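## Task

Move both white-taped parcels onto the top of the wooden shelf that only arm1 can reach, and both blue-taped parcels onto the top of the work bench that only arm3 can reach. Every parcel must stand with the arrows on its sides pointing upward and its entire base resting on that top. If any parcel ends up unheld on the floor or on a lower board, the attempt fails. Parcels held in place only by a robot at the end do not count. Finish by opening the grippers and moving the arms away.

## Robot and tools

Setup. Three identical i2rt Big YAM arms, arm1, arm2 and arm3, share the space. Each has six revolute joints, a two-finger gripper and a wrist camera. Two fixed room cameras, room_a and room_b, view the scene. With joints 1 and 6 at 0 and the hand level and pointing forward, the wrist camera rides on top of the hand and looks toward the fingertips. The hand can reach roughly 1.0 m from the joint1 axis. arm2 can act as a go-between, passing parcels from one side to the other, because the target surfaces are each reachable by only one arm.

Frames. Everything uses one scene frame: origin on the floor, +z up. The hand point is midway between the fingertips. The hand's z axis runs along the fingers, and its y axis is the direction the fingers open and close. Feet poses are never printed.

execute_actions. Arguments: "actions", a list holding exactly one action object or nothing, and optional "cameras" (a list of names from arm1_cam_wrist, arm2_cam_wrist, arm3_cam_wrist, room_a, room_b, all; omitted, null or ["all"] gives every camera, [] gives none). The action object has one entry per robot you want to command ("arm1", "arm2", "arm3"), each containing "joints": a dict of absolute joint targets, keyed by name. These are targets to go to, not offsets. Allowed keys and ranges: joint1_rad -2.879 to 2.879 (rotation about the base, positive counter-clockwise viewed from above, 0 points along the foot's facing); joint2_rad 0 to 3.141 (shoulder; 0 has the upper arm pointing back roughly level, increasing lifts it up then forward); joint3_rad 0 to 3.019 (elbow; 0 is fully folded, increasing opens it); joint4_rad -1.692 to 1.57 (hand pitch, positive tips fingers up); joint5_rad -1.57 to 1.57 (sideways hand swing, positive toward the arm's right); joint6_rad -2.094 to 2.094 (hand roll, positive clockwise when viewed from behind the hand); gripper_m 0 to 0.093 (fingertip gap in metres). Angles are in radians. Tolerances counted as reached: ±0.045, ±0.14, ±0.09, ±0.055, ±0.03, ±0.035 rad for joints 1 to 6, and ±0.003 m for the gripper. Each finger pad can squeeze with about 50 to 62 N, less on some units. Every commanded motion begins at once but joints move at different speeds, so the hand can sweep an unexpectedly wide path; stage big moves. An unknown key or out-of-range number rejects the whole call and nothing moves. Joints or arms you omit may keep pushing toward earlier targets. A target very near the current reading may produce no motion.

wait: "seconds" from 0 to 10; commands nothing new and returns the same state and images as an empty action.

zoom_image: "camera" (one of the five names) and "region" [x0, y0, x1, y1] in pixels of that camera's most recent full image, origin at top-left, no larger than 504 by 504. Wrist images are 616x616 fisheye; room images are 672x504.

finished_scene: "scene" (1 or 2) ends that scene irreversibly; its result reports success and gives the next task. Only call it once the parcels are placed, released and stable and arms are clear.

Reading results. Each result lists robot states (joint_positions), a "pictures" line naming cameras in image order, and joint_status per commanded joint. "off_target": stopped short and may still be pushing. "contact_stop" or "time_out": the joint gives up its target and holds where it stopped, except that after time_out a joint may keep a target within 0.375, 0.375, 0.113, 0.225, 0.075, 0.3 rad (joints 1 to 6) of its position and keep pushing; on_its_own lists such joints, and "held at" there is the held target, not the position. Send a joint its reported position to relieve pushing. "joint command not followed" (often with a "cause:" line) means a safety check blocked that arm's joint targets, marked "not_followed"; the gripper part still runs, and the arm may retry those targets with later actions until they become valid. If any result reports a stop, remaining motion calls in that reply are skipped. A loaded joint tends to sag.

Cameras. Calibration lines give K, distortion and T_world_to_cam (scene frame to camera, metres) in OpenCV conventions; real poses can differ by a couple of degrees and millimetres, and wrist poses derive from reported joint angles so they inherit those errors. Changed camera numbers are listed in results.

Hazards. The arms never halt on contact and can press hard. Arm-to-arm squeezing ends the run; hard impacts may as well. The self/inter-arm check may act too late and ignores fingers, gripper housings and wrist cameras, and no state line reports contact between robots. Avoid dropping, slamming or knocking parcels off; loose items may get nudged by outside pushes. Carrying loads or pushing heats motors: a MOTOR HOT line appears from 85 °C, and at 100 °C an OVER-TEMPERATURE FAULT drops the whole arm and its grip, with joint_status showing "limit_stop_at_motor_heat" (resend targets afterward). The simulation keeps running while you compose replies, and the robot holds its last command meanwhile, so don't linger holding parcels. Some heat carries into the second scene.

Each tool is called after "Emit:" by a JSON object that holds its "method" and its "body".

## Session

Emit:
{"method": "execute_actions", "body": {"actions": []}}

Scene clock: 0.00 s.
Motor temperatures (°C, as the motors report them): arm1=[23 25 25 25 26 25] | arm2=[24 25 26 26 26 23] | arm3=[26 23 25 26 26 23]
arm1.joint_positions: joint1_rad=-0.052 joint2_rad=+0.284 joint3_rad=+1.710 joint4_rad=-1.491 joint5_rad=+0.097 joint6_rad=-0.157 gripper_m=+0.094
arm1.joint_status: not commanded
arm1.hand: x=-1.1450 y=+0.3347 z=+1.5435 quat_wxyz=(-0.242, -0.637, -0.363, +0.635) (m; scene frame)
arm2.joint_positions: joint1_rad=-0.778 joint2_rad=+0.442 joint3_rad=+1.536 joint4_rad=-1.392 joint5_rad=-0.042 joint6_rad=-0.765 gripper_m=+0.095
arm2.joint_status: not commanded
arm2.hand: x=+0.0720 y=-0.2299 z=+1.5442 quat_wxyz=(-0.594, +0.530, -0.604, +0.028) (m; scene frame)
arm3.joint_positions: joint1_rad=+0.676 joint2_rad=+0.475 joint3_rad=+1.329 joint4_rad=-1.222 joint5_rad=-0.297 joint6_rad=-0.497 gripper_m=+0.094
arm3.joint_status: not commanded
arm3.hand: x=+0.9591 y=+0.0724 z=+1.4075 quat_wxyz=(-0.192, +0.820, +0.037, -0.537) (m; scene frame)
pictures: arm1_cam_wrist, arm2_cam_wrist, arm3_cam_wrist, room_a, room_b
Images, in order (width x height): arm1_cam_wrist 616x616, arm2_cam_wrist 616x616, arm3_cam_wrist 616x616, room_a 672x504, room_b 672x504.

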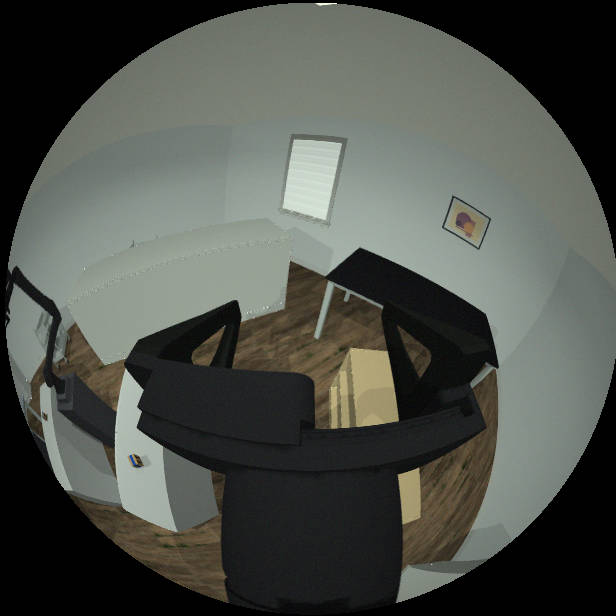

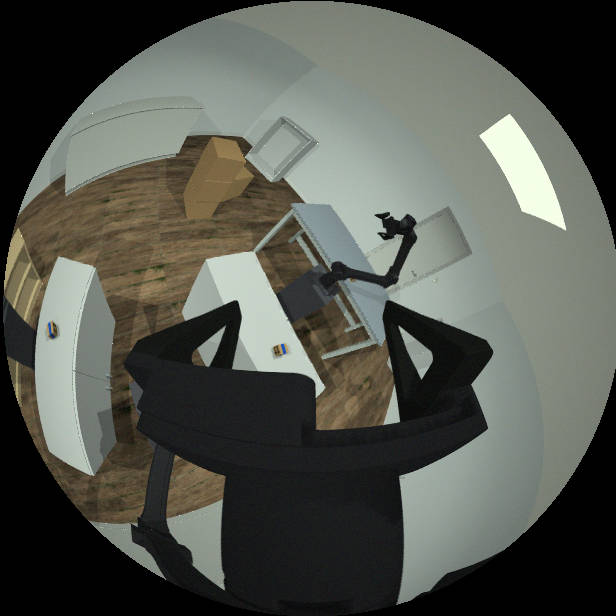

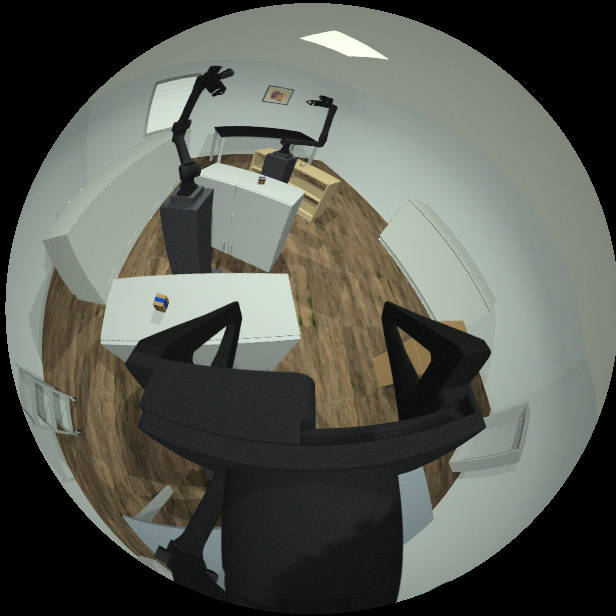

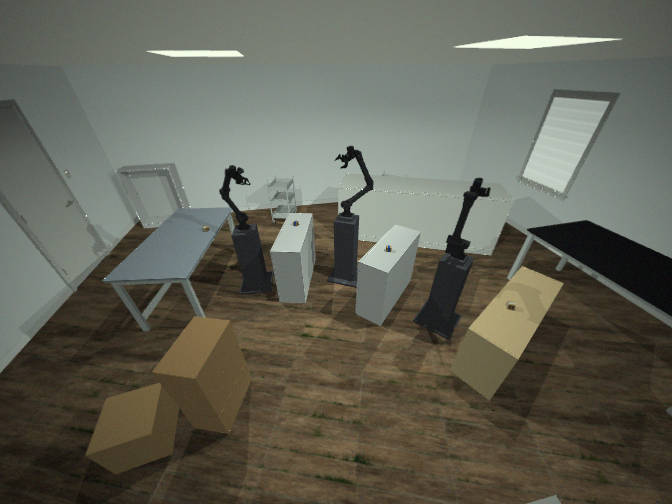

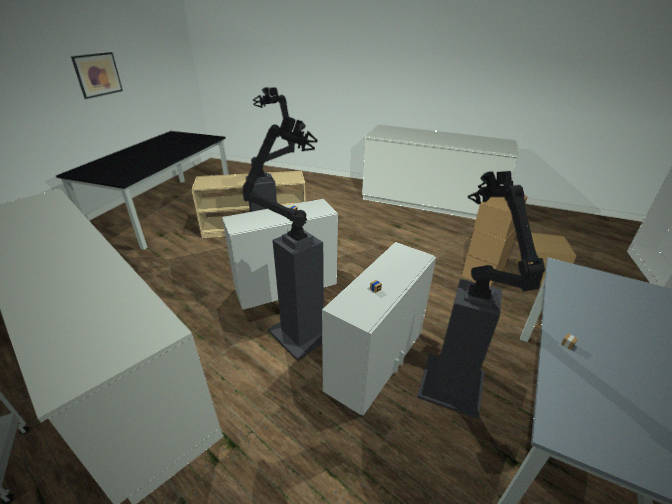

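Emit:
{"method": "zoom_image", "body": {"camera": "room_a", "region": [360, 220, 560, 340]}}

Emit:
{"method": "zoom_image", "body": {"camera": "room_a", "region": [180, 200, 330, 260]}}

Emit:
{"method": "zoom_image", "body": {"camera": "room_b", "region": [340, 250, 620, 370]}}

Emit:
{"method": "execute_actions", "body": {"actions": [{"arm1":{"joints":{"joint1_rad":0,"joint2_rad":1.0,"joint3_rad":1.2,"joint4_rad":-1.4,"joint5_rad":0,"joint6_rad":0}},"arm2":{"joints":{"joint1_rad":0,"joint2_rad":1.2,"joint3_rad":1.2,"joint4_rad":-1.4,"joint5_rad":0,"joint6_rad":0}},"arm3":{"joints":{"joint1_rad":0,"joint2_rad":1.2,"joint3_rad":1.5,"joint4_rad":-1.4,"joint5_rad":0,"joint6_rad":0}}}]}}

Region (360, 220, 560, 340) of room_a's 672x504 image, scaled by 2.520, with more detail than that image has; it fills the top 302 rows of this view, and the rest is white.

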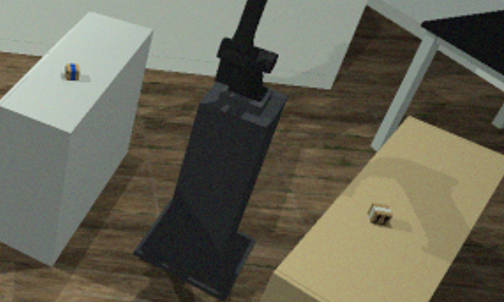

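Region (180, 200, 330, 260) of room_a's 672x504 image, scaled by 3.360, with more detail than that image has; it fills the top 202 rows of this view, and the rest is white.

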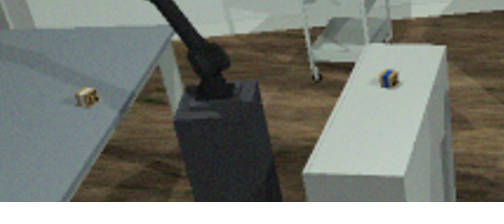

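Region (340, 250, 620, 370) of room_b's 672x504 image, scaled by 1.800, with more detail than that image has; it fills the top 216 rows of this view, and the rest is white.

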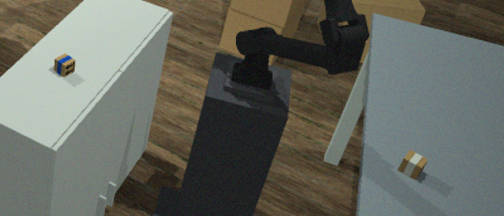

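Scene clock: 2.23 s.
Motor temperatures (°C, as the motors report them): arm1=[23 25 26 25 26 25] | arm2=[24 25 26 26 27 23] | arm3=[26 23 26 26 26 23]
arm1.joint_positions: joint1_rad=-0.004 joint2_rad=+1.005 joint3_rad=+1.165 joint4_rad=-1.401 joint5_rad=+0.003 joint6_rad=-0.011 gripper_m=+0.094
arm1.joint_status: all done
arm1.hand: x=-1.3114 y=+0.0221 z=+1.1921 quat_wxyz=(-0.082, -0.858, -0.489, +0.138) (m; scene frame)
arm2.joint_positions: joint1_rad=-0.002 joint2_rad=+1.197 joint3_rad=+1.193 joint4_rad=-1.392 joint5_rad=+0.000 joint6_rad=-0.008 gripper_m=+0.095
arm2.joint_status: all done
arm2.hand: x=+0.0441 y=+0.0572 z=+1.1845 quat_wxyz=(-0.068, +0.649, -0.756, -0.049) (m; scene frame)
arm3.joint_positions: joint1_rad=-0.001 joint2_rad=+1.191 joint3_rad=+1.480 joint4_rad=-1.389 joint5_rad=-0.003 joint6_rad=-0.010 gripper_m=+0.094
arm3.joint_status: all done
arm3.hand: x=+1.0271 y=+0.4098 z=+1.2393 quat_wxyz=(-0.142, +0.780, -0.580, -0.185) (m; scene frame)
pictures: arm1_cam_wrist, arm2_cam_wrist, arm3_cam_wrist, room_a, room_b
camera_calibration (this result's frames):
arm1_cam_wrist: T_world_to_cam=[[-0.866726, 0.498757, -0.00523039, -1.14394], [0.475388, 0.829201, 0.293994, 0.261548], [0.150968, 0.252326, -0.955793, 1.45531], [0, 0, 0, 1]] pos_world=[-1.33553, -0.0135392, 1.3081]
arm2_cam_wrist: T_world_to_cam=[[0.990641, -0.13583, 0.0134102, -0.0556986], [-0.127559, -0.886378, 0.445043, -0.464502], [-0.0485637, -0.442589, -0.895409, 1.21107], [0, 0, 0, 1]] pos_world=[0.05474, 0.116715, 1.29187]
arm3_cam_wrist: T_world_to_cam=[[0.958293, 0.285369, 0.0154741, -1.11918], [0.280092, -0.948572, 0.147513, -0.0758022], [0.0567739, -0.137026, -0.988939, 1.34642], [0, 0, 0, 1]] pos_world=[1.01729, 0.431972, 1.36003]
Images, in order (width x height): arm1_cam_wrist 616x616, arm2_cam_wrist 616x616, arm3_cam_wrist 616x616, room_a 672x504, room_b 672x504.

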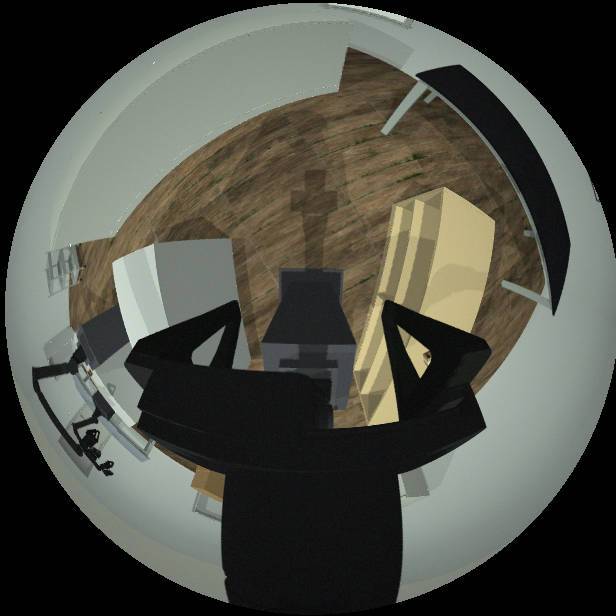

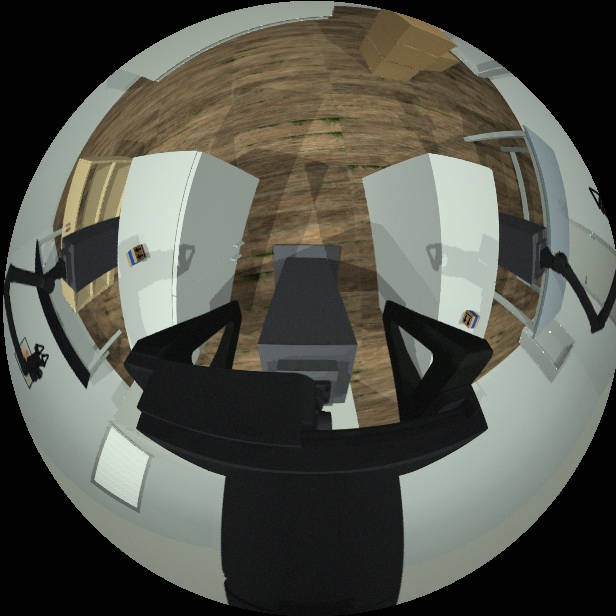

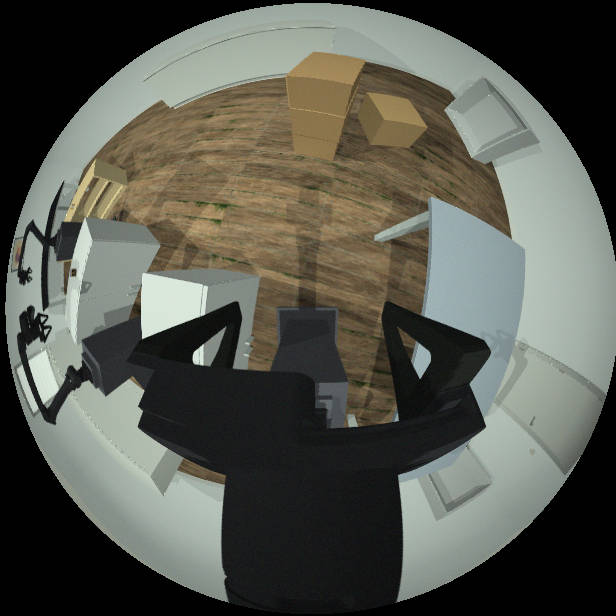

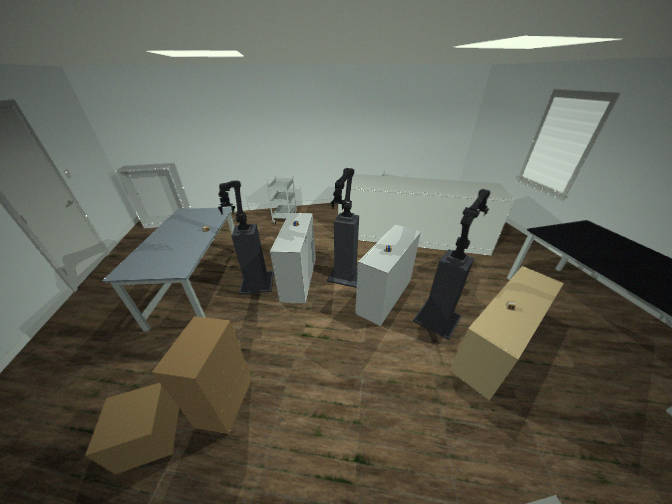

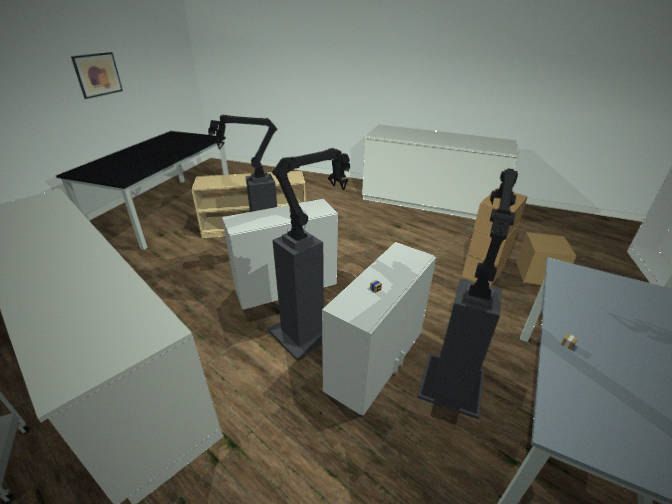

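Emit:
{"method": "execute_actions", "body": {"actions": [{"arm1":{"joints":{"joint1_rad":-1.7,"joint2_rad":1.4,"joint4_rad":-0.9}},"arm2":{"joints":{"joint1_rad":1.0,"joint4_rad":-1.0}},"arm3":{"joints":{"joint1_rad":-2.0,"joint3_rad":1.1,"joint4_rad":-1.0}}}]}}

Scene clock: 4.97 s.
Motor temperatures (°C, as the motors report them): arm1=[23 26 26 25 26 25] | arm2=[24 25 27 26 27 23] | arm3=[26 23 27 26 26 23]
arm1.joint_positions: joint1_rad=-1.704 joint2_rad=+1.419 joint3_rad=+1.165 joint4_rad=-0.907 joint5_rad=+0.001 joint6_rad=-0.009 gripper_m=+0.094
arm1.joint_status: all done
arm1.hand: x=-1.5272 y=+0.6183 z=+1.0682 quat_wxyz=(+0.071, -0.927, +0.318, +0.185) (m; scene frame)
arm2.joint_positions: joint1_rad=+0.996 joint2_rad=+1.197 joint3_rad=+1.193 joint4_rad=-1.018 joint5_rad=+0.000 joint6_rad=-0.006 gripper_m=+0.095
arm2.joint_status: all done
arm2.hand: x=-0.3556 y=-0.0028 z=+1.2130 quat_wxyz=(-0.096, +0.901, -0.343, -0.246) (m; scene frame)
arm3.joint_positions: joint1_rad=-2.000 joint2_rad=+1.208 joint3_rad=+1.096 joint4_rad=-1.009 joint5_rad=-0.001 joint6_rad=-0.009 gripper_m=+0.094
arm3.joint_status: all done
arm3.hand: x=+1.5771 y=-0.0603 z=+1.0891 quat_wxyz=(-0.225, -0.068, -0.972, +0.016) (m; scene frame)
pictures: arm1_cam_wrist, arm2_cam_wrist, arm3_cam_wrist, room_a, room_b
camera_calibration (this result's frames):
arm1_cam_wrist: T_world_to_cam=[[0.606753, 0.794756, 0.0146071, 0.417141], [0.773458, -0.594532, 0.219758, 1.32096], [0.183338, -0.122041, -0.975445, 1.52096], [0, 0, 0, 1]] pos_world=[-1.55366, 0.63945, 1.18723]
arm2_cam_wrist: T_world_to_cam=[[0.653567, 0.756821, 0.00850139, 0.220351], [0.753037, -0.651346, 0.0931811, 0.159253], [0.0760587, -0.0544982, -0.995613, 1.35757], [0, 0, 0, 1]] pos_world=[-0.367194, 0.0109479, 1.3349]
arm3_cam_wrist: T_world_to_cam=[[-0.140137, -0.990106, 0.00721859, 0.154641], [-0.976825, 0.139441, 0.162385, 1.37803], [-0.161785, 0.0157048, -0.986701, 1.45365], [0, 0, 0, 1]] pos_world=[1.60294, -0.0618718, 1.20944]
Images, in order (width x height): arm1_cam_wrist 616x616, arm2_cam_wrist 616x616, arm3_cam_wrist 616x616, room_a 672x504, room_b 672x504.

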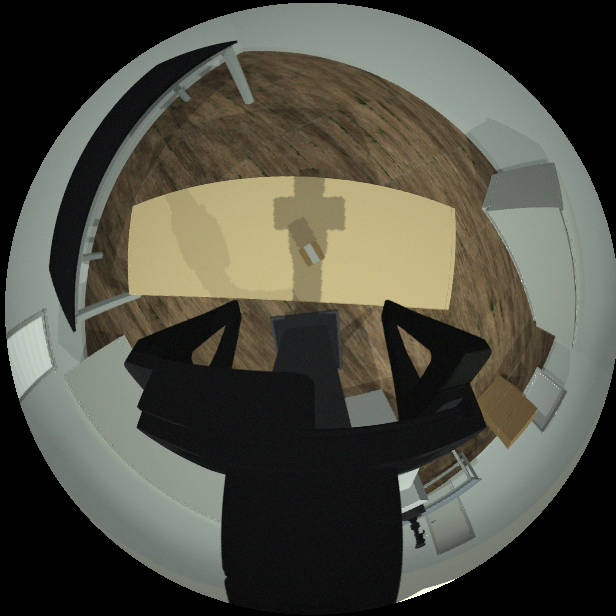

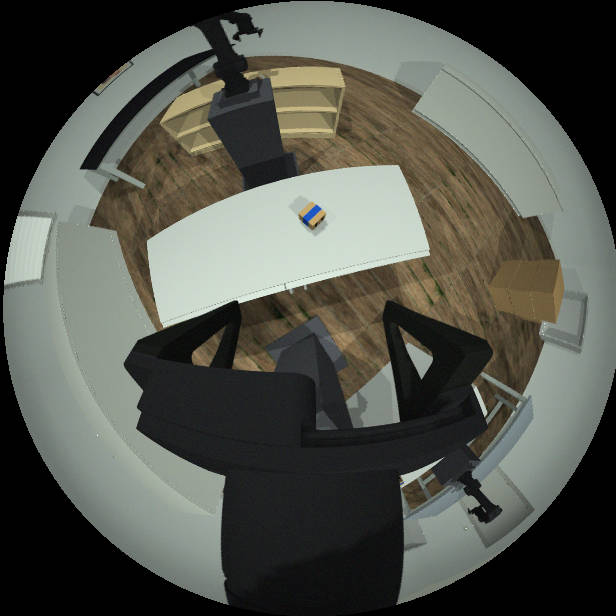

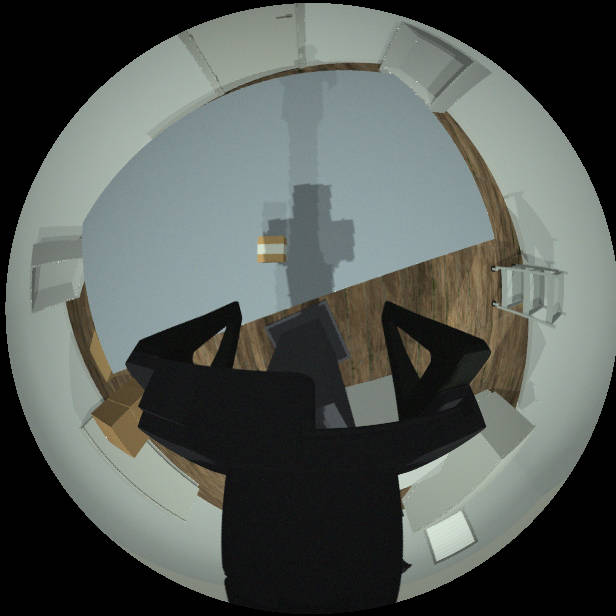

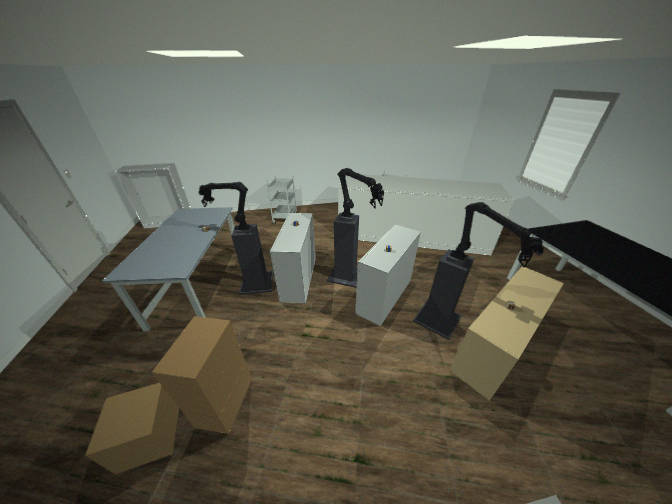

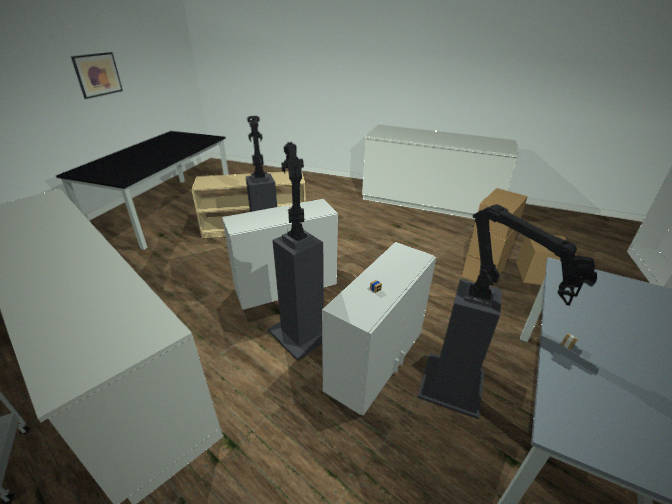

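Check arrows.

Emit:
{"method": "zoom_image", "body": {"camera": "room_a", "region": [495, 292, 527, 316]}}

Emit:
{"method": "zoom_image", "body": {"camera": "room_b", "region": [360, 274, 392, 298]}}

Emit:
{"method": "zoom_image", "body": {"camera": "room_a", "region": [190, 217, 222, 241]}}

Emit:
{"method": "zoom_image", "body": {"camera": "arm2_cam_wrist", "region": [285, 190, 345, 240]}}

Region (495, 292, 527, 316) of room_a's 672x504 image, scaled by 15.750, with more detail than that image has; it fills the top 378 rows of this view, and the rest is white.

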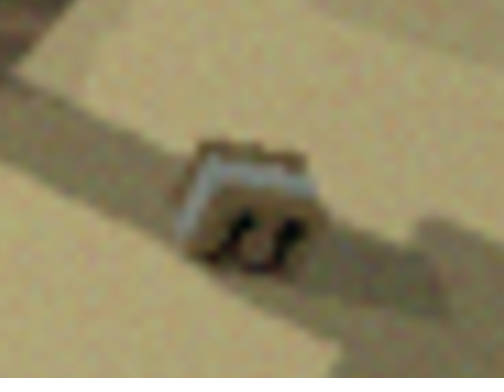

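Region (360, 274, 392, 298) of room_b's 672x504 image, scaled by 15.750, with more detail than that image has; it fills the top 378 rows of this view, and the rest is white.

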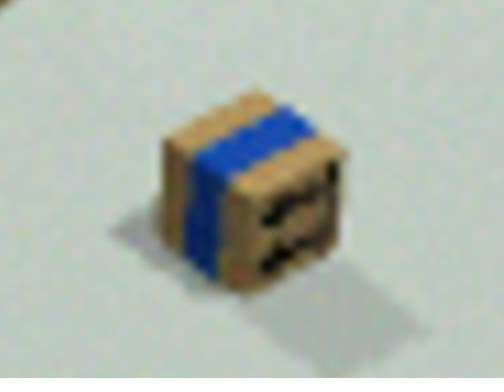

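Region (190, 217, 222, 241) of room_a's 672x504 image, scaled by 15.750, with more detail than that image has; it fills the top 378 rows of this view, and the rest is white.

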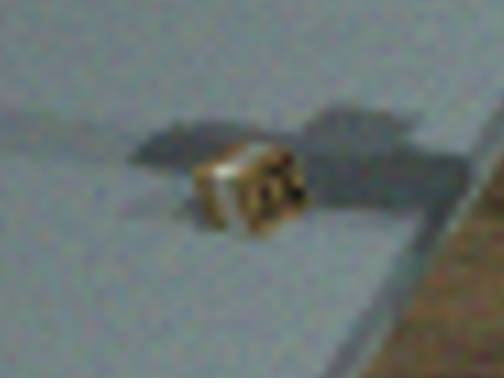

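Region (285, 190, 345, 240) of arm2_cam_wrist's 616x616 image, scaled by 8.400, with more detail than that image has.

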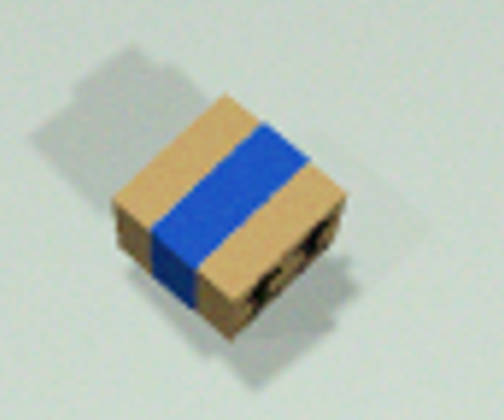

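Emit:
{"method": "execute_actions", "body": {"actions": [{"arm2":{"joints":{"joint2_rad":2.38,"joint3_rad":2.07,"joint4_rad":-1.26,"joint6_rad":0.72}},"arm3":{"joints":{"joint1_rad":-1.84,"joint2_rad":1.35,"joint3_rad":0.35,"joint4_rad":0.55}}}], "cameras": ["arm2_cam_wrist","arm3_cam_wrist","room_b"]}}

Scene clock: 9.20 s.
Motor temperatures (°C, as the motors report them): arm1=[23 26 28 25 26 25] | arm2=[24 26 28 26 27 23] | arm3=[26 23 27 26 26 23]
arm1.joint_positions: joint1_rad=-1.704 joint2_rad=+1.419 joint3_rad=+1.165 joint4_rad=-0.907 joint5_rad=+0.001 joint6_rad=-0.009 gripper_m=+0.094
arm1.joint_status: not commanded
arm1.hand: x=-1.5272 y=+0.6183 z=+1.0682 quat_wxyz=(+0.071, -0.927, +0.318, +0.185) (m; scene frame)
arm2.joint_positions: joint1_rad=+0.996 joint2_rad=+2.390 joint3_rad=+2.020 joint4_rad=-1.249 joint5_rad=+0.000 joint6_rad=+0.712 gripper_m=+0.095
arm2.joint_status: all done
arm2.hand: x=-0.5241 y=+0.1489 z=+0.8682 quat_wxyz=(+0.000, +0.750, -0.661, +0.032) (m; scene frame)
arm3.joint_positions: joint1_rad=-1.834 joint2_rad=+1.355 joint3_rad=+0.348 joint4_rad=+0.531 joint5_rad=-0.001 joint6_rad=-0.008 gripper_m=+0.094
arm3.joint_status: all done
arm3.hand: x=+1.5752 y=+0.0121 z=+0.9239 quat_wxyz=(-0.523, +0.011, -0.852, -0.004) (m; scene frame)
pictures: arm2_cam_wrist, arm3_cam_wrist, room_b
camera_calibration (this result's frames):
arm2_cam_wrist: T_world_to_cam=[[0.98913, 0.1422, 0.0374213, 0.46084], [0.0877951, -0.775294, 0.625469, -0.375308], [0.117954, -0.615385, -0.779351, 0.953133], [0, 0, 0, 1]] pos_world=[-0.535307, 0.230038, 0.960323]
arm3_cam_wrist: T_world_to_cam=[[0.0172996, -0.999795, 0.0104987, -0.0237198], [-0.885873, -0.0201954, -0.463489, 1.82981], [0.463606, -0.00128236, -0.886041, 0.211339], [0, 0, 0, 1]] pos_world=[1.52341, 0.01351, 1.0356]
Images, in order (width x height): arm2_cam_wrist 616x616, arm3_cam_wrist 616x616, room_b 672x504.

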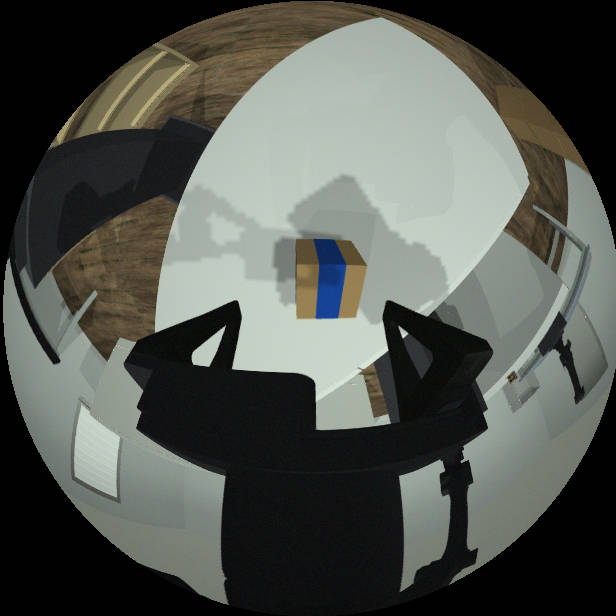

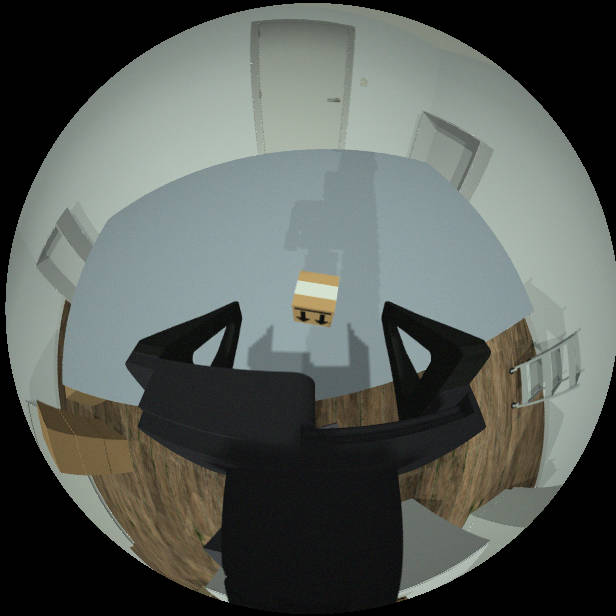

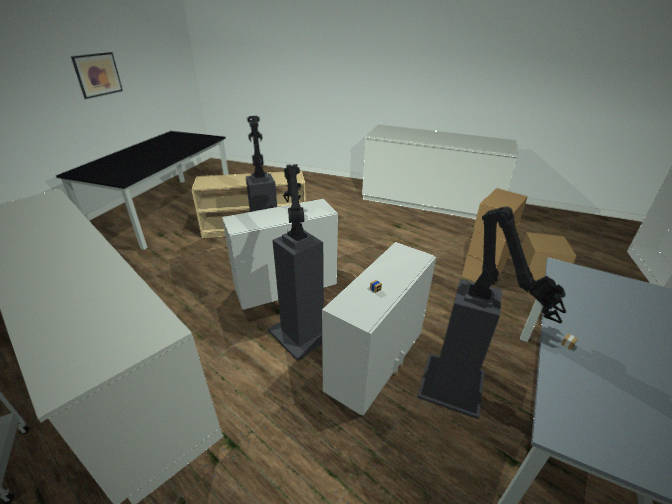

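Emit:
{"method": "execute_actions", "body": {"actions": [{"arm2":{"joints":{"joint2_rad":2.36,"joint3_rad":1.82,"joint4_rad":-1.0}},"arm3":{"joints":{"joint2_rad":1.95,"joint3_rad":0.56,"joint4_rad":1.16}}}], "cameras": ["arm2_cam_wrist","arm3_cam_wrist","room_b"]}}

Scene clock: 11.50 s.
Motor temperatures (°C, as the motors report them): arm1=[23 26 28 25 26 25] | arm2=[24 26 28 26 27 23] | arm3=[26 23 27 26 26 23]
arm1.joint_positions: joint1_rad=-1.704 joint2_rad=+1.419 joint3_rad=+1.165 joint4_rad=-0.907 joint5_rad=+0.001 joint6_rad=-0.009 gripper_m=+0.094
arm1.joint_status: not commanded
arm1.hand: x=-1.5272 y=+0.6183 z=+1.0682 quat_wxyz=(+0.071, -0.927, +0.318, +0.185) (m; scene frame)
arm2.joint_positions: joint1_rad=+0.996 joint2_rad=+2.355 joint3_rad=+1.823 joint4_rad=-1.015 joint5_rad=+0.000 joint6_rad=+0.712 gripper_m=+0.095
arm2.joint_status: all done
arm2.hand: x=-0.5111 y=+0.1373 z=+0.8239 quat_wxyz=(+0.000, +0.750, -0.661, -0.004) (m; scene frame)
arm3.joint_positions: joint1_rad=-1.834 joint2_rad=+1.955 joint3_rad=+0.559 joint4_rad=+1.141 joint5_rad=-0.001 joint6_rad=-0.008 gripper_m=+0.094
arm3.joint_status: all done
arm3.hand: x=+1.6772 y=+0.0139 z=+0.8634 quat_wxyz=(-0.614, +0.010, -0.789, -0.004) (m; scene frame)
pictures: arm2_cam_wrist, arm3_cam_wrist, room_b
camera_calibration (this result's frames):
arm2_cam_wrist: T_world_to_cam=[[0.989952, 0.141134, -0.00877299, 0.489994], [0.119846, -0.804473, 0.581773, -0.301363], [0.0750501, -0.576979, -0.813304, 0.910688], [0, 0, 0, 1]] pos_world=[-0.5173, 0.213855, 0.92029]
arm3_cam_wrist: T_world_to_cam=[[0.0146154, -0.999841, 0.0102161, -0.0182434], [-0.762089, -0.0177532, -0.647228, 1.8432], [0.647307, 0.00167386, -0.762228, -0.304636], [0, 0, 0, 1]] pos_world=[1.60215, 0.0149922, 0.960958]
Images, in order (width x height): arm2_cam_wrist 616x616, arm3_cam_wrist 616x616, room_b 672x504.

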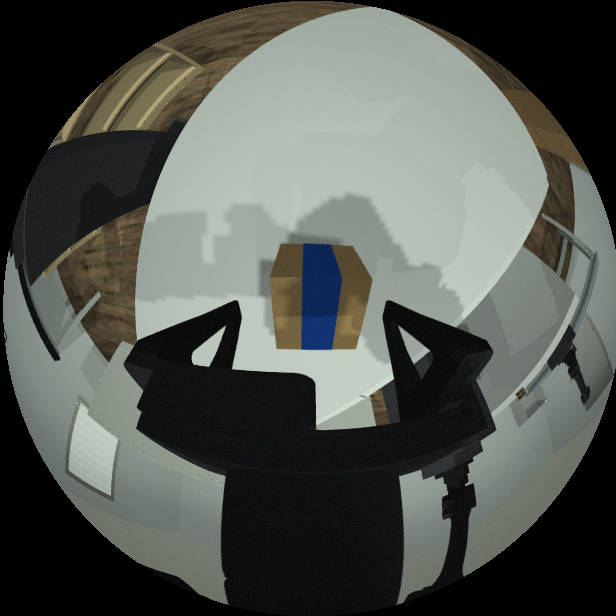

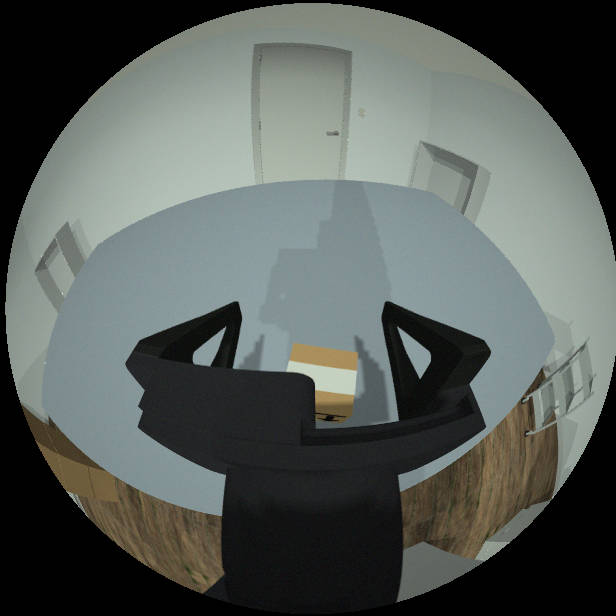

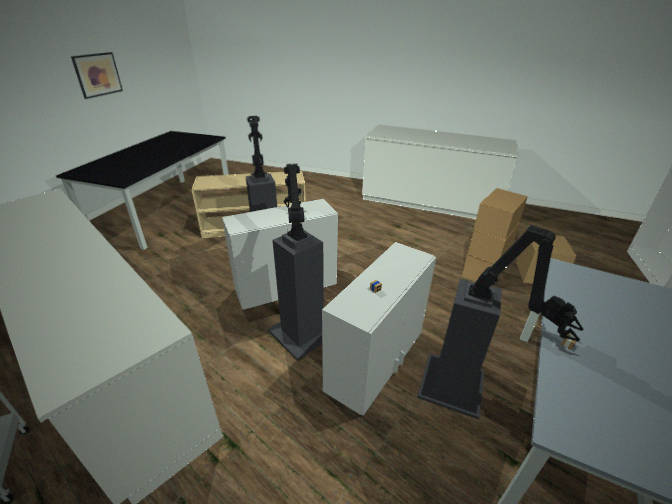

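Emit:
{"method": "execute_actions", "body": {"actions": [{"arm2":{"joints":{"joint2_rad":2.40,"joint4_rad":-0.96}},"arm3":{"joints":{"joint1_rad":-1.85,"joint2_rad":2.22,"joint3_rad":0.635,"joint4_rad":1.31}}}], "cameras": ["arm2_cam_wrist","arm3_cam_wrist"]}}

Scene clock: 12.73 s.
Motor temperatures (°C, as the motors report them): arm1=[23 26 28 25 26 25] | arm2=[24 26 28 26 27 23] | arm3=[26 24 27 26 26 23]
arm1.joint_positions: joint1_rad=-1.704 joint2_rad=+1.419 joint3_rad=+1.165 joint4_rad=-0.907 joint5_rad=+0.001 joint6_rad=-0.009 gripper_m=+0.094
arm1.joint_status: not commanded
arm1.hand: x=-1.5272 y=+0.6183 z=+1.0682 quat_wxyz=(+0.071, -0.927, +0.318, +0.185) (m; scene frame)
arm2.joint_positions: joint1_rad=+0.996 joint2_rad=+2.381 joint3_rad=+1.823 joint4_rad=-0.976 joint5_rad=+0.000 joint6_rad=+0.712 gripper_m=+0.095
arm2.joint_status: all done
arm2.hand: x=-0.5137 y=+0.1396 z=+0.8070 quat_wxyz=(+0.000, +0.750, -0.661, -0.011) (m; scene frame)
arm3.joint_positions: joint1_rad=-1.841 joint2_rad=+2.131 joint3_rad=+0.639 joint4_rad=+1.345 joint5_rad=-0.001 joint6_rad=-0.013 gripper_m=+0.094
arm3.joint_status: all done
arm3.hand: x=+1.6998 y=+0.0104 z=+0.8435 quat_wxyz=(-0.655, +0.008, -0.755, +0.000) (m; scene frame)
pictures: arm2_cam_wrist, arm3_cam_wrist
camera_calibration (this result's frames):
arm2_cam_wrist: T_world_to_cam=[[0.989827, 0.141246, -0.0170885, 0.498655], [0.125415, -0.809487, 0.573587, -0.279209], [0.0671842, -0.569895, -0.818966, 0.897955], [0, 0, 0, 1]] pos_world=[-0.518894, 0.215291, 0.904067]
arm3_cam_wrist: T_world_to_cam=[[0.00639127, -0.999875, 0.0144701, -0.01149], [-0.689102, -0.0148898, -0.724511, 1.7886], [0.724636, -0.0053408, -0.689111, -0.527498], [0, 0, 0, 1]] pos_world=[1.61485, 0.0123261, 0.932523]
Images, in order (width x height): arm2_cam_wrist 616x616, arm3_cam_wrist 616x616.

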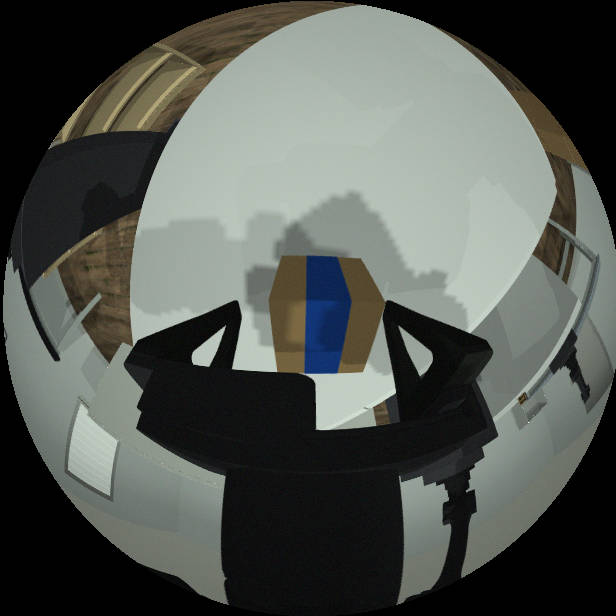

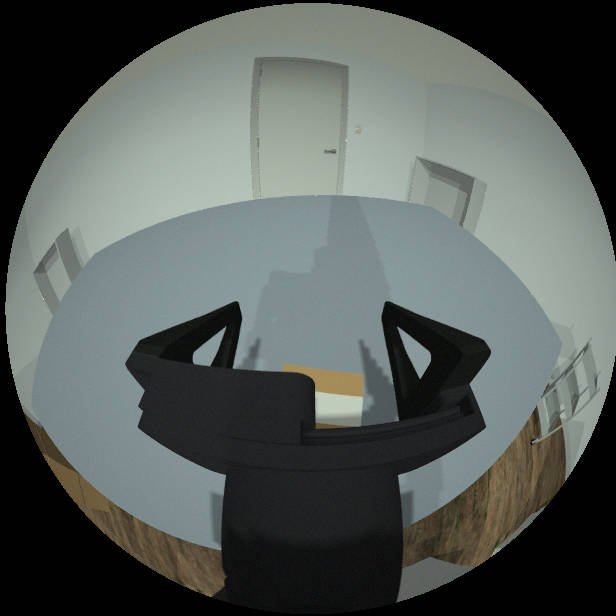

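Emit:
{"method": "execute_actions", "body": {"actions": [{"arm2":{"joints":{"joint2_rad":2.42,"joint4_rad":-0.98}},"arm3":{"joints":{"joint2_rad":2.0,"joint3_rad":0.5,"joint4_rad":1.3}}}], "cameras": []}}

Emit:
{"method": "execute_actions", "body": {"actions": [{"arm2":{"joints":{"gripper_m":0.04}},"arm3":{"joints":{"joint4_rad":1.03}}}], "cameras": ["arm3_cam_wrist","room_b"]}}

Scene clock: 14.33 s.
Motor temperatures (°C, as the motors report them): arm1=[23 26 29 25 26 25] | arm2=[24 27 28 26 27 23] | arm3=[26 24 27 26 26 23]
arm1.joint_positions: joint1_rad=-1.704 joint2_rad=+1.419 joint3_rad=+1.165 joint4_rad=-0.907 joint5_rad=+0.001 joint6_rad=-0.009 gripper_m=+0.094
arm1.joint_status: not commanded
arm1.hand: x=-1.5272 y=+0.6183 z=+1.0682 quat_wxyz=(+0.071, -0.927, +0.318, +0.185) (m; scene frame)
arm2.joint_positions: joint1_rad=+0.996 joint2_rad=+2.399 joint3_rad=+1.823 joint4_rad=-0.976 joint5_rad=+0.000 joint6_rad=+0.712 gripper_m=+0.095
arm2.joint_status: all done
arm2.hand: x=-0.5104 y=+0.1366 z=+0.7956 quat_wxyz=(+0.000, +0.750, -0.661, -0.002) (m; scene frame)
arm3.joint_positions: joint1_rad=-1.841 joint2_rad=+1.993 joint3_rad=+0.492 joint4_rad=+1.307 joint5_rad=-0.001 joint6_rad=-0.010 gripper_m=+0.094
arm3.joint_status: all done
arm3.hand: x=+1.6530 y=+0.0099 z=+0.8648 quat_wxyz=(-0.638, +0.008, -0.770, -0.001) (m; scene frame)
pictures: none
No camera images: the call's "cameras" was empty. Leave "cameras" out to get every camera's image.

Scene clock: 15.33 s.
Motor temperatures (°C, as the motors report them): arm1=[23 26 29 25 26 25] | arm2=[24 27 28 26 27 23] | arm3=[26 24 27 26 26 23]
arm1.joint_positions: joint1_rad=-1.704 joint2_rad=+1.419 joint3_rad=+1.165 joint4_rad=-0.907 joint5_rad=+0.001 joint6_rad=-0.009 gripper_m=+0.094
arm1.joint_status: not commanded
arm1.hand: x=-1.5272 y=+0.6183 z=+1.0682 quat_wxyz=(+0.071, -0.927, +0.318, +0.185) (m; scene frame)
arm2.joint_positions: joint1_rad=+0.996 joint2_rad=+2.399 joint3_rad=+1.823 joint4_rad=-0.976 joint5_rad=+0.000 joint6_rad=+0.713 gripper_m=+0.049
arm2.joint_status: gripper_m off_target (ended at +0.049, target +0.040)
arm2.hand: x=-0.5104 y=+0.1366 z=+0.7956 quat_wxyz=(+0.000, +0.750, -0.662, -0.002) (m; scene frame)
arm3.joint_positions: joint1_rad=-1.841 joint2_rad=+1.993 joint3_rad=+0.492 joint4_rad=+1.041 joint5_rad=-0.001 joint6_rad=-0.010 gripper_m=+0.094
arm3.joint_status: all done
arm3.hand: x=+1.6323 y=+0.0098 z=+0.8029 quat_wxyz=(-0.530, +0.008, -0.848, -0.001) (m; scene frame)
pictures: arm3_cam_wrist, room_b
camera_calibration (this result's frames):
arm3_cam_wrist: T_world_to_cam=[[0.0103847, -0.999868, 0.0125063, -0.016042], [-0.878262, -0.0150997, -0.477941, 1.82344], [0.478067, -0.00602051, -0.878303, 0.0478235], [0, 0, 0, 1]] pos_world=[1.57876, 0.0117815, 0.9137]
Images, in order (width x height): arm3_cam_wrist 616x616, room_b 672x504.

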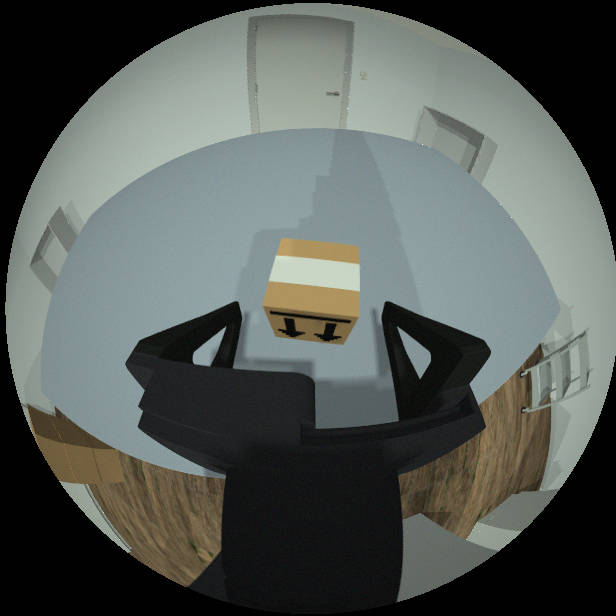

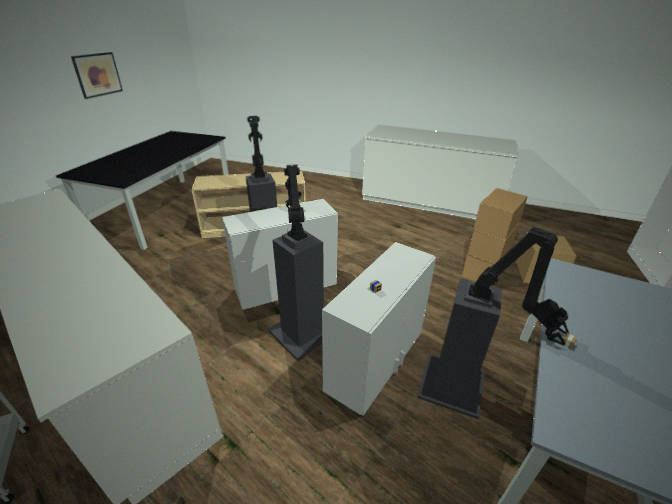

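Emit:
{"method": "execute_actions", "body": {"actions": [{"arm2":{"joints":{"joint2_rad":2.2}},"arm3":{"joints":{"joint2_rad":2.1,"joint3_rad":0.61,"joint4_rad":1.02}}}], "cameras": ["arm3_cam_wrist"]}}

Scene clock: 16.90 s.
Motor temperatures (°C, as the motors report them): arm1=[23 26 29 25 26 25] | arm2=[24 27 28 26 27 23] | arm3=[26 24 26 26 26 23]
arm1.joint_positions: joint1_rad=-1.704 joint2_rad=+1.419 joint3_rad=+1.165 joint4_rad=-0.907 joint5_rad=+0.001 joint6_rad=-0.009 gripper_m=+0.094
arm1.joint_status: not commanded
arm1.hand: x=-1.5272 y=+0.6183 z=+1.0682 quat_wxyz=(+0.071, -0.927, +0.318, +0.185) (m; scene frame)
arm2.joint_positions: joint1_rad=+0.996 joint2_rad=+2.187 joint3_rad=+1.814 joint4_rad=-0.976 joint5_rad=+0.000 joint6_rad=+0.713 gripper_m=+0.049
arm2.joint_status: all done
arm2.hand: x=-0.5373 y=+0.1609 z=+0.9337 quat_wxyz=(-0.001, +0.746, -0.658, -0.103) (m; scene frame)
arm3.joint_positions: joint1_rad=-1.841 joint2_rad=+2.087 joint3_rad=+0.604 joint4_rad=+1.032 joint5_rad=-0.002 joint6_rad=-0.005 gripper_m=+0.094
arm3.joint_status: all done
arm3.hand: x=+1.6692 y=+0.0104 z=+0.7839 quat_wxyz=(-0.534, +0.006, -0.846, -0.003) (m; scene frame)
pictures: arm3_cam_wrist
camera_calibration (this result's frames):
arm3_cam_wrist: T_world_to_cam=[[0.00899104, -0.999934, 0.00719259, -0.00908382], [-0.873898, -0.0113534, -0.485977, 1.84575], [0.486027, -0.00191615, -0.873942, -0.00319771], [0, 0, 0, 1]] pos_world=[1.61463, 0.0118662, 0.894263]
Images, in order (width x height): arm3_cam_wrist 616x616.

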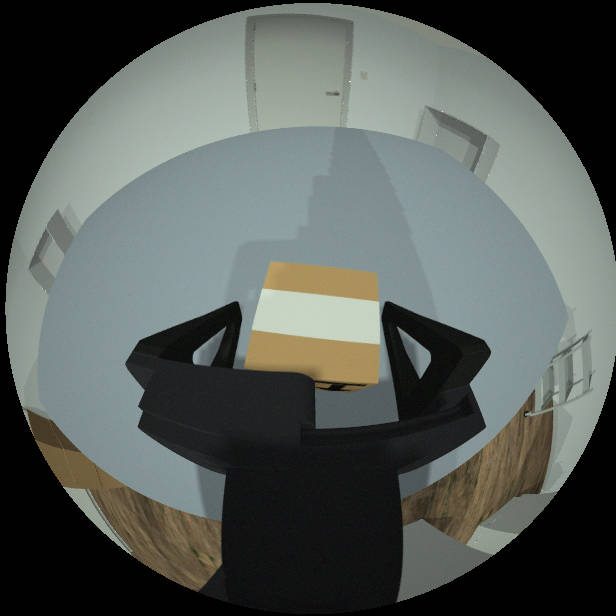

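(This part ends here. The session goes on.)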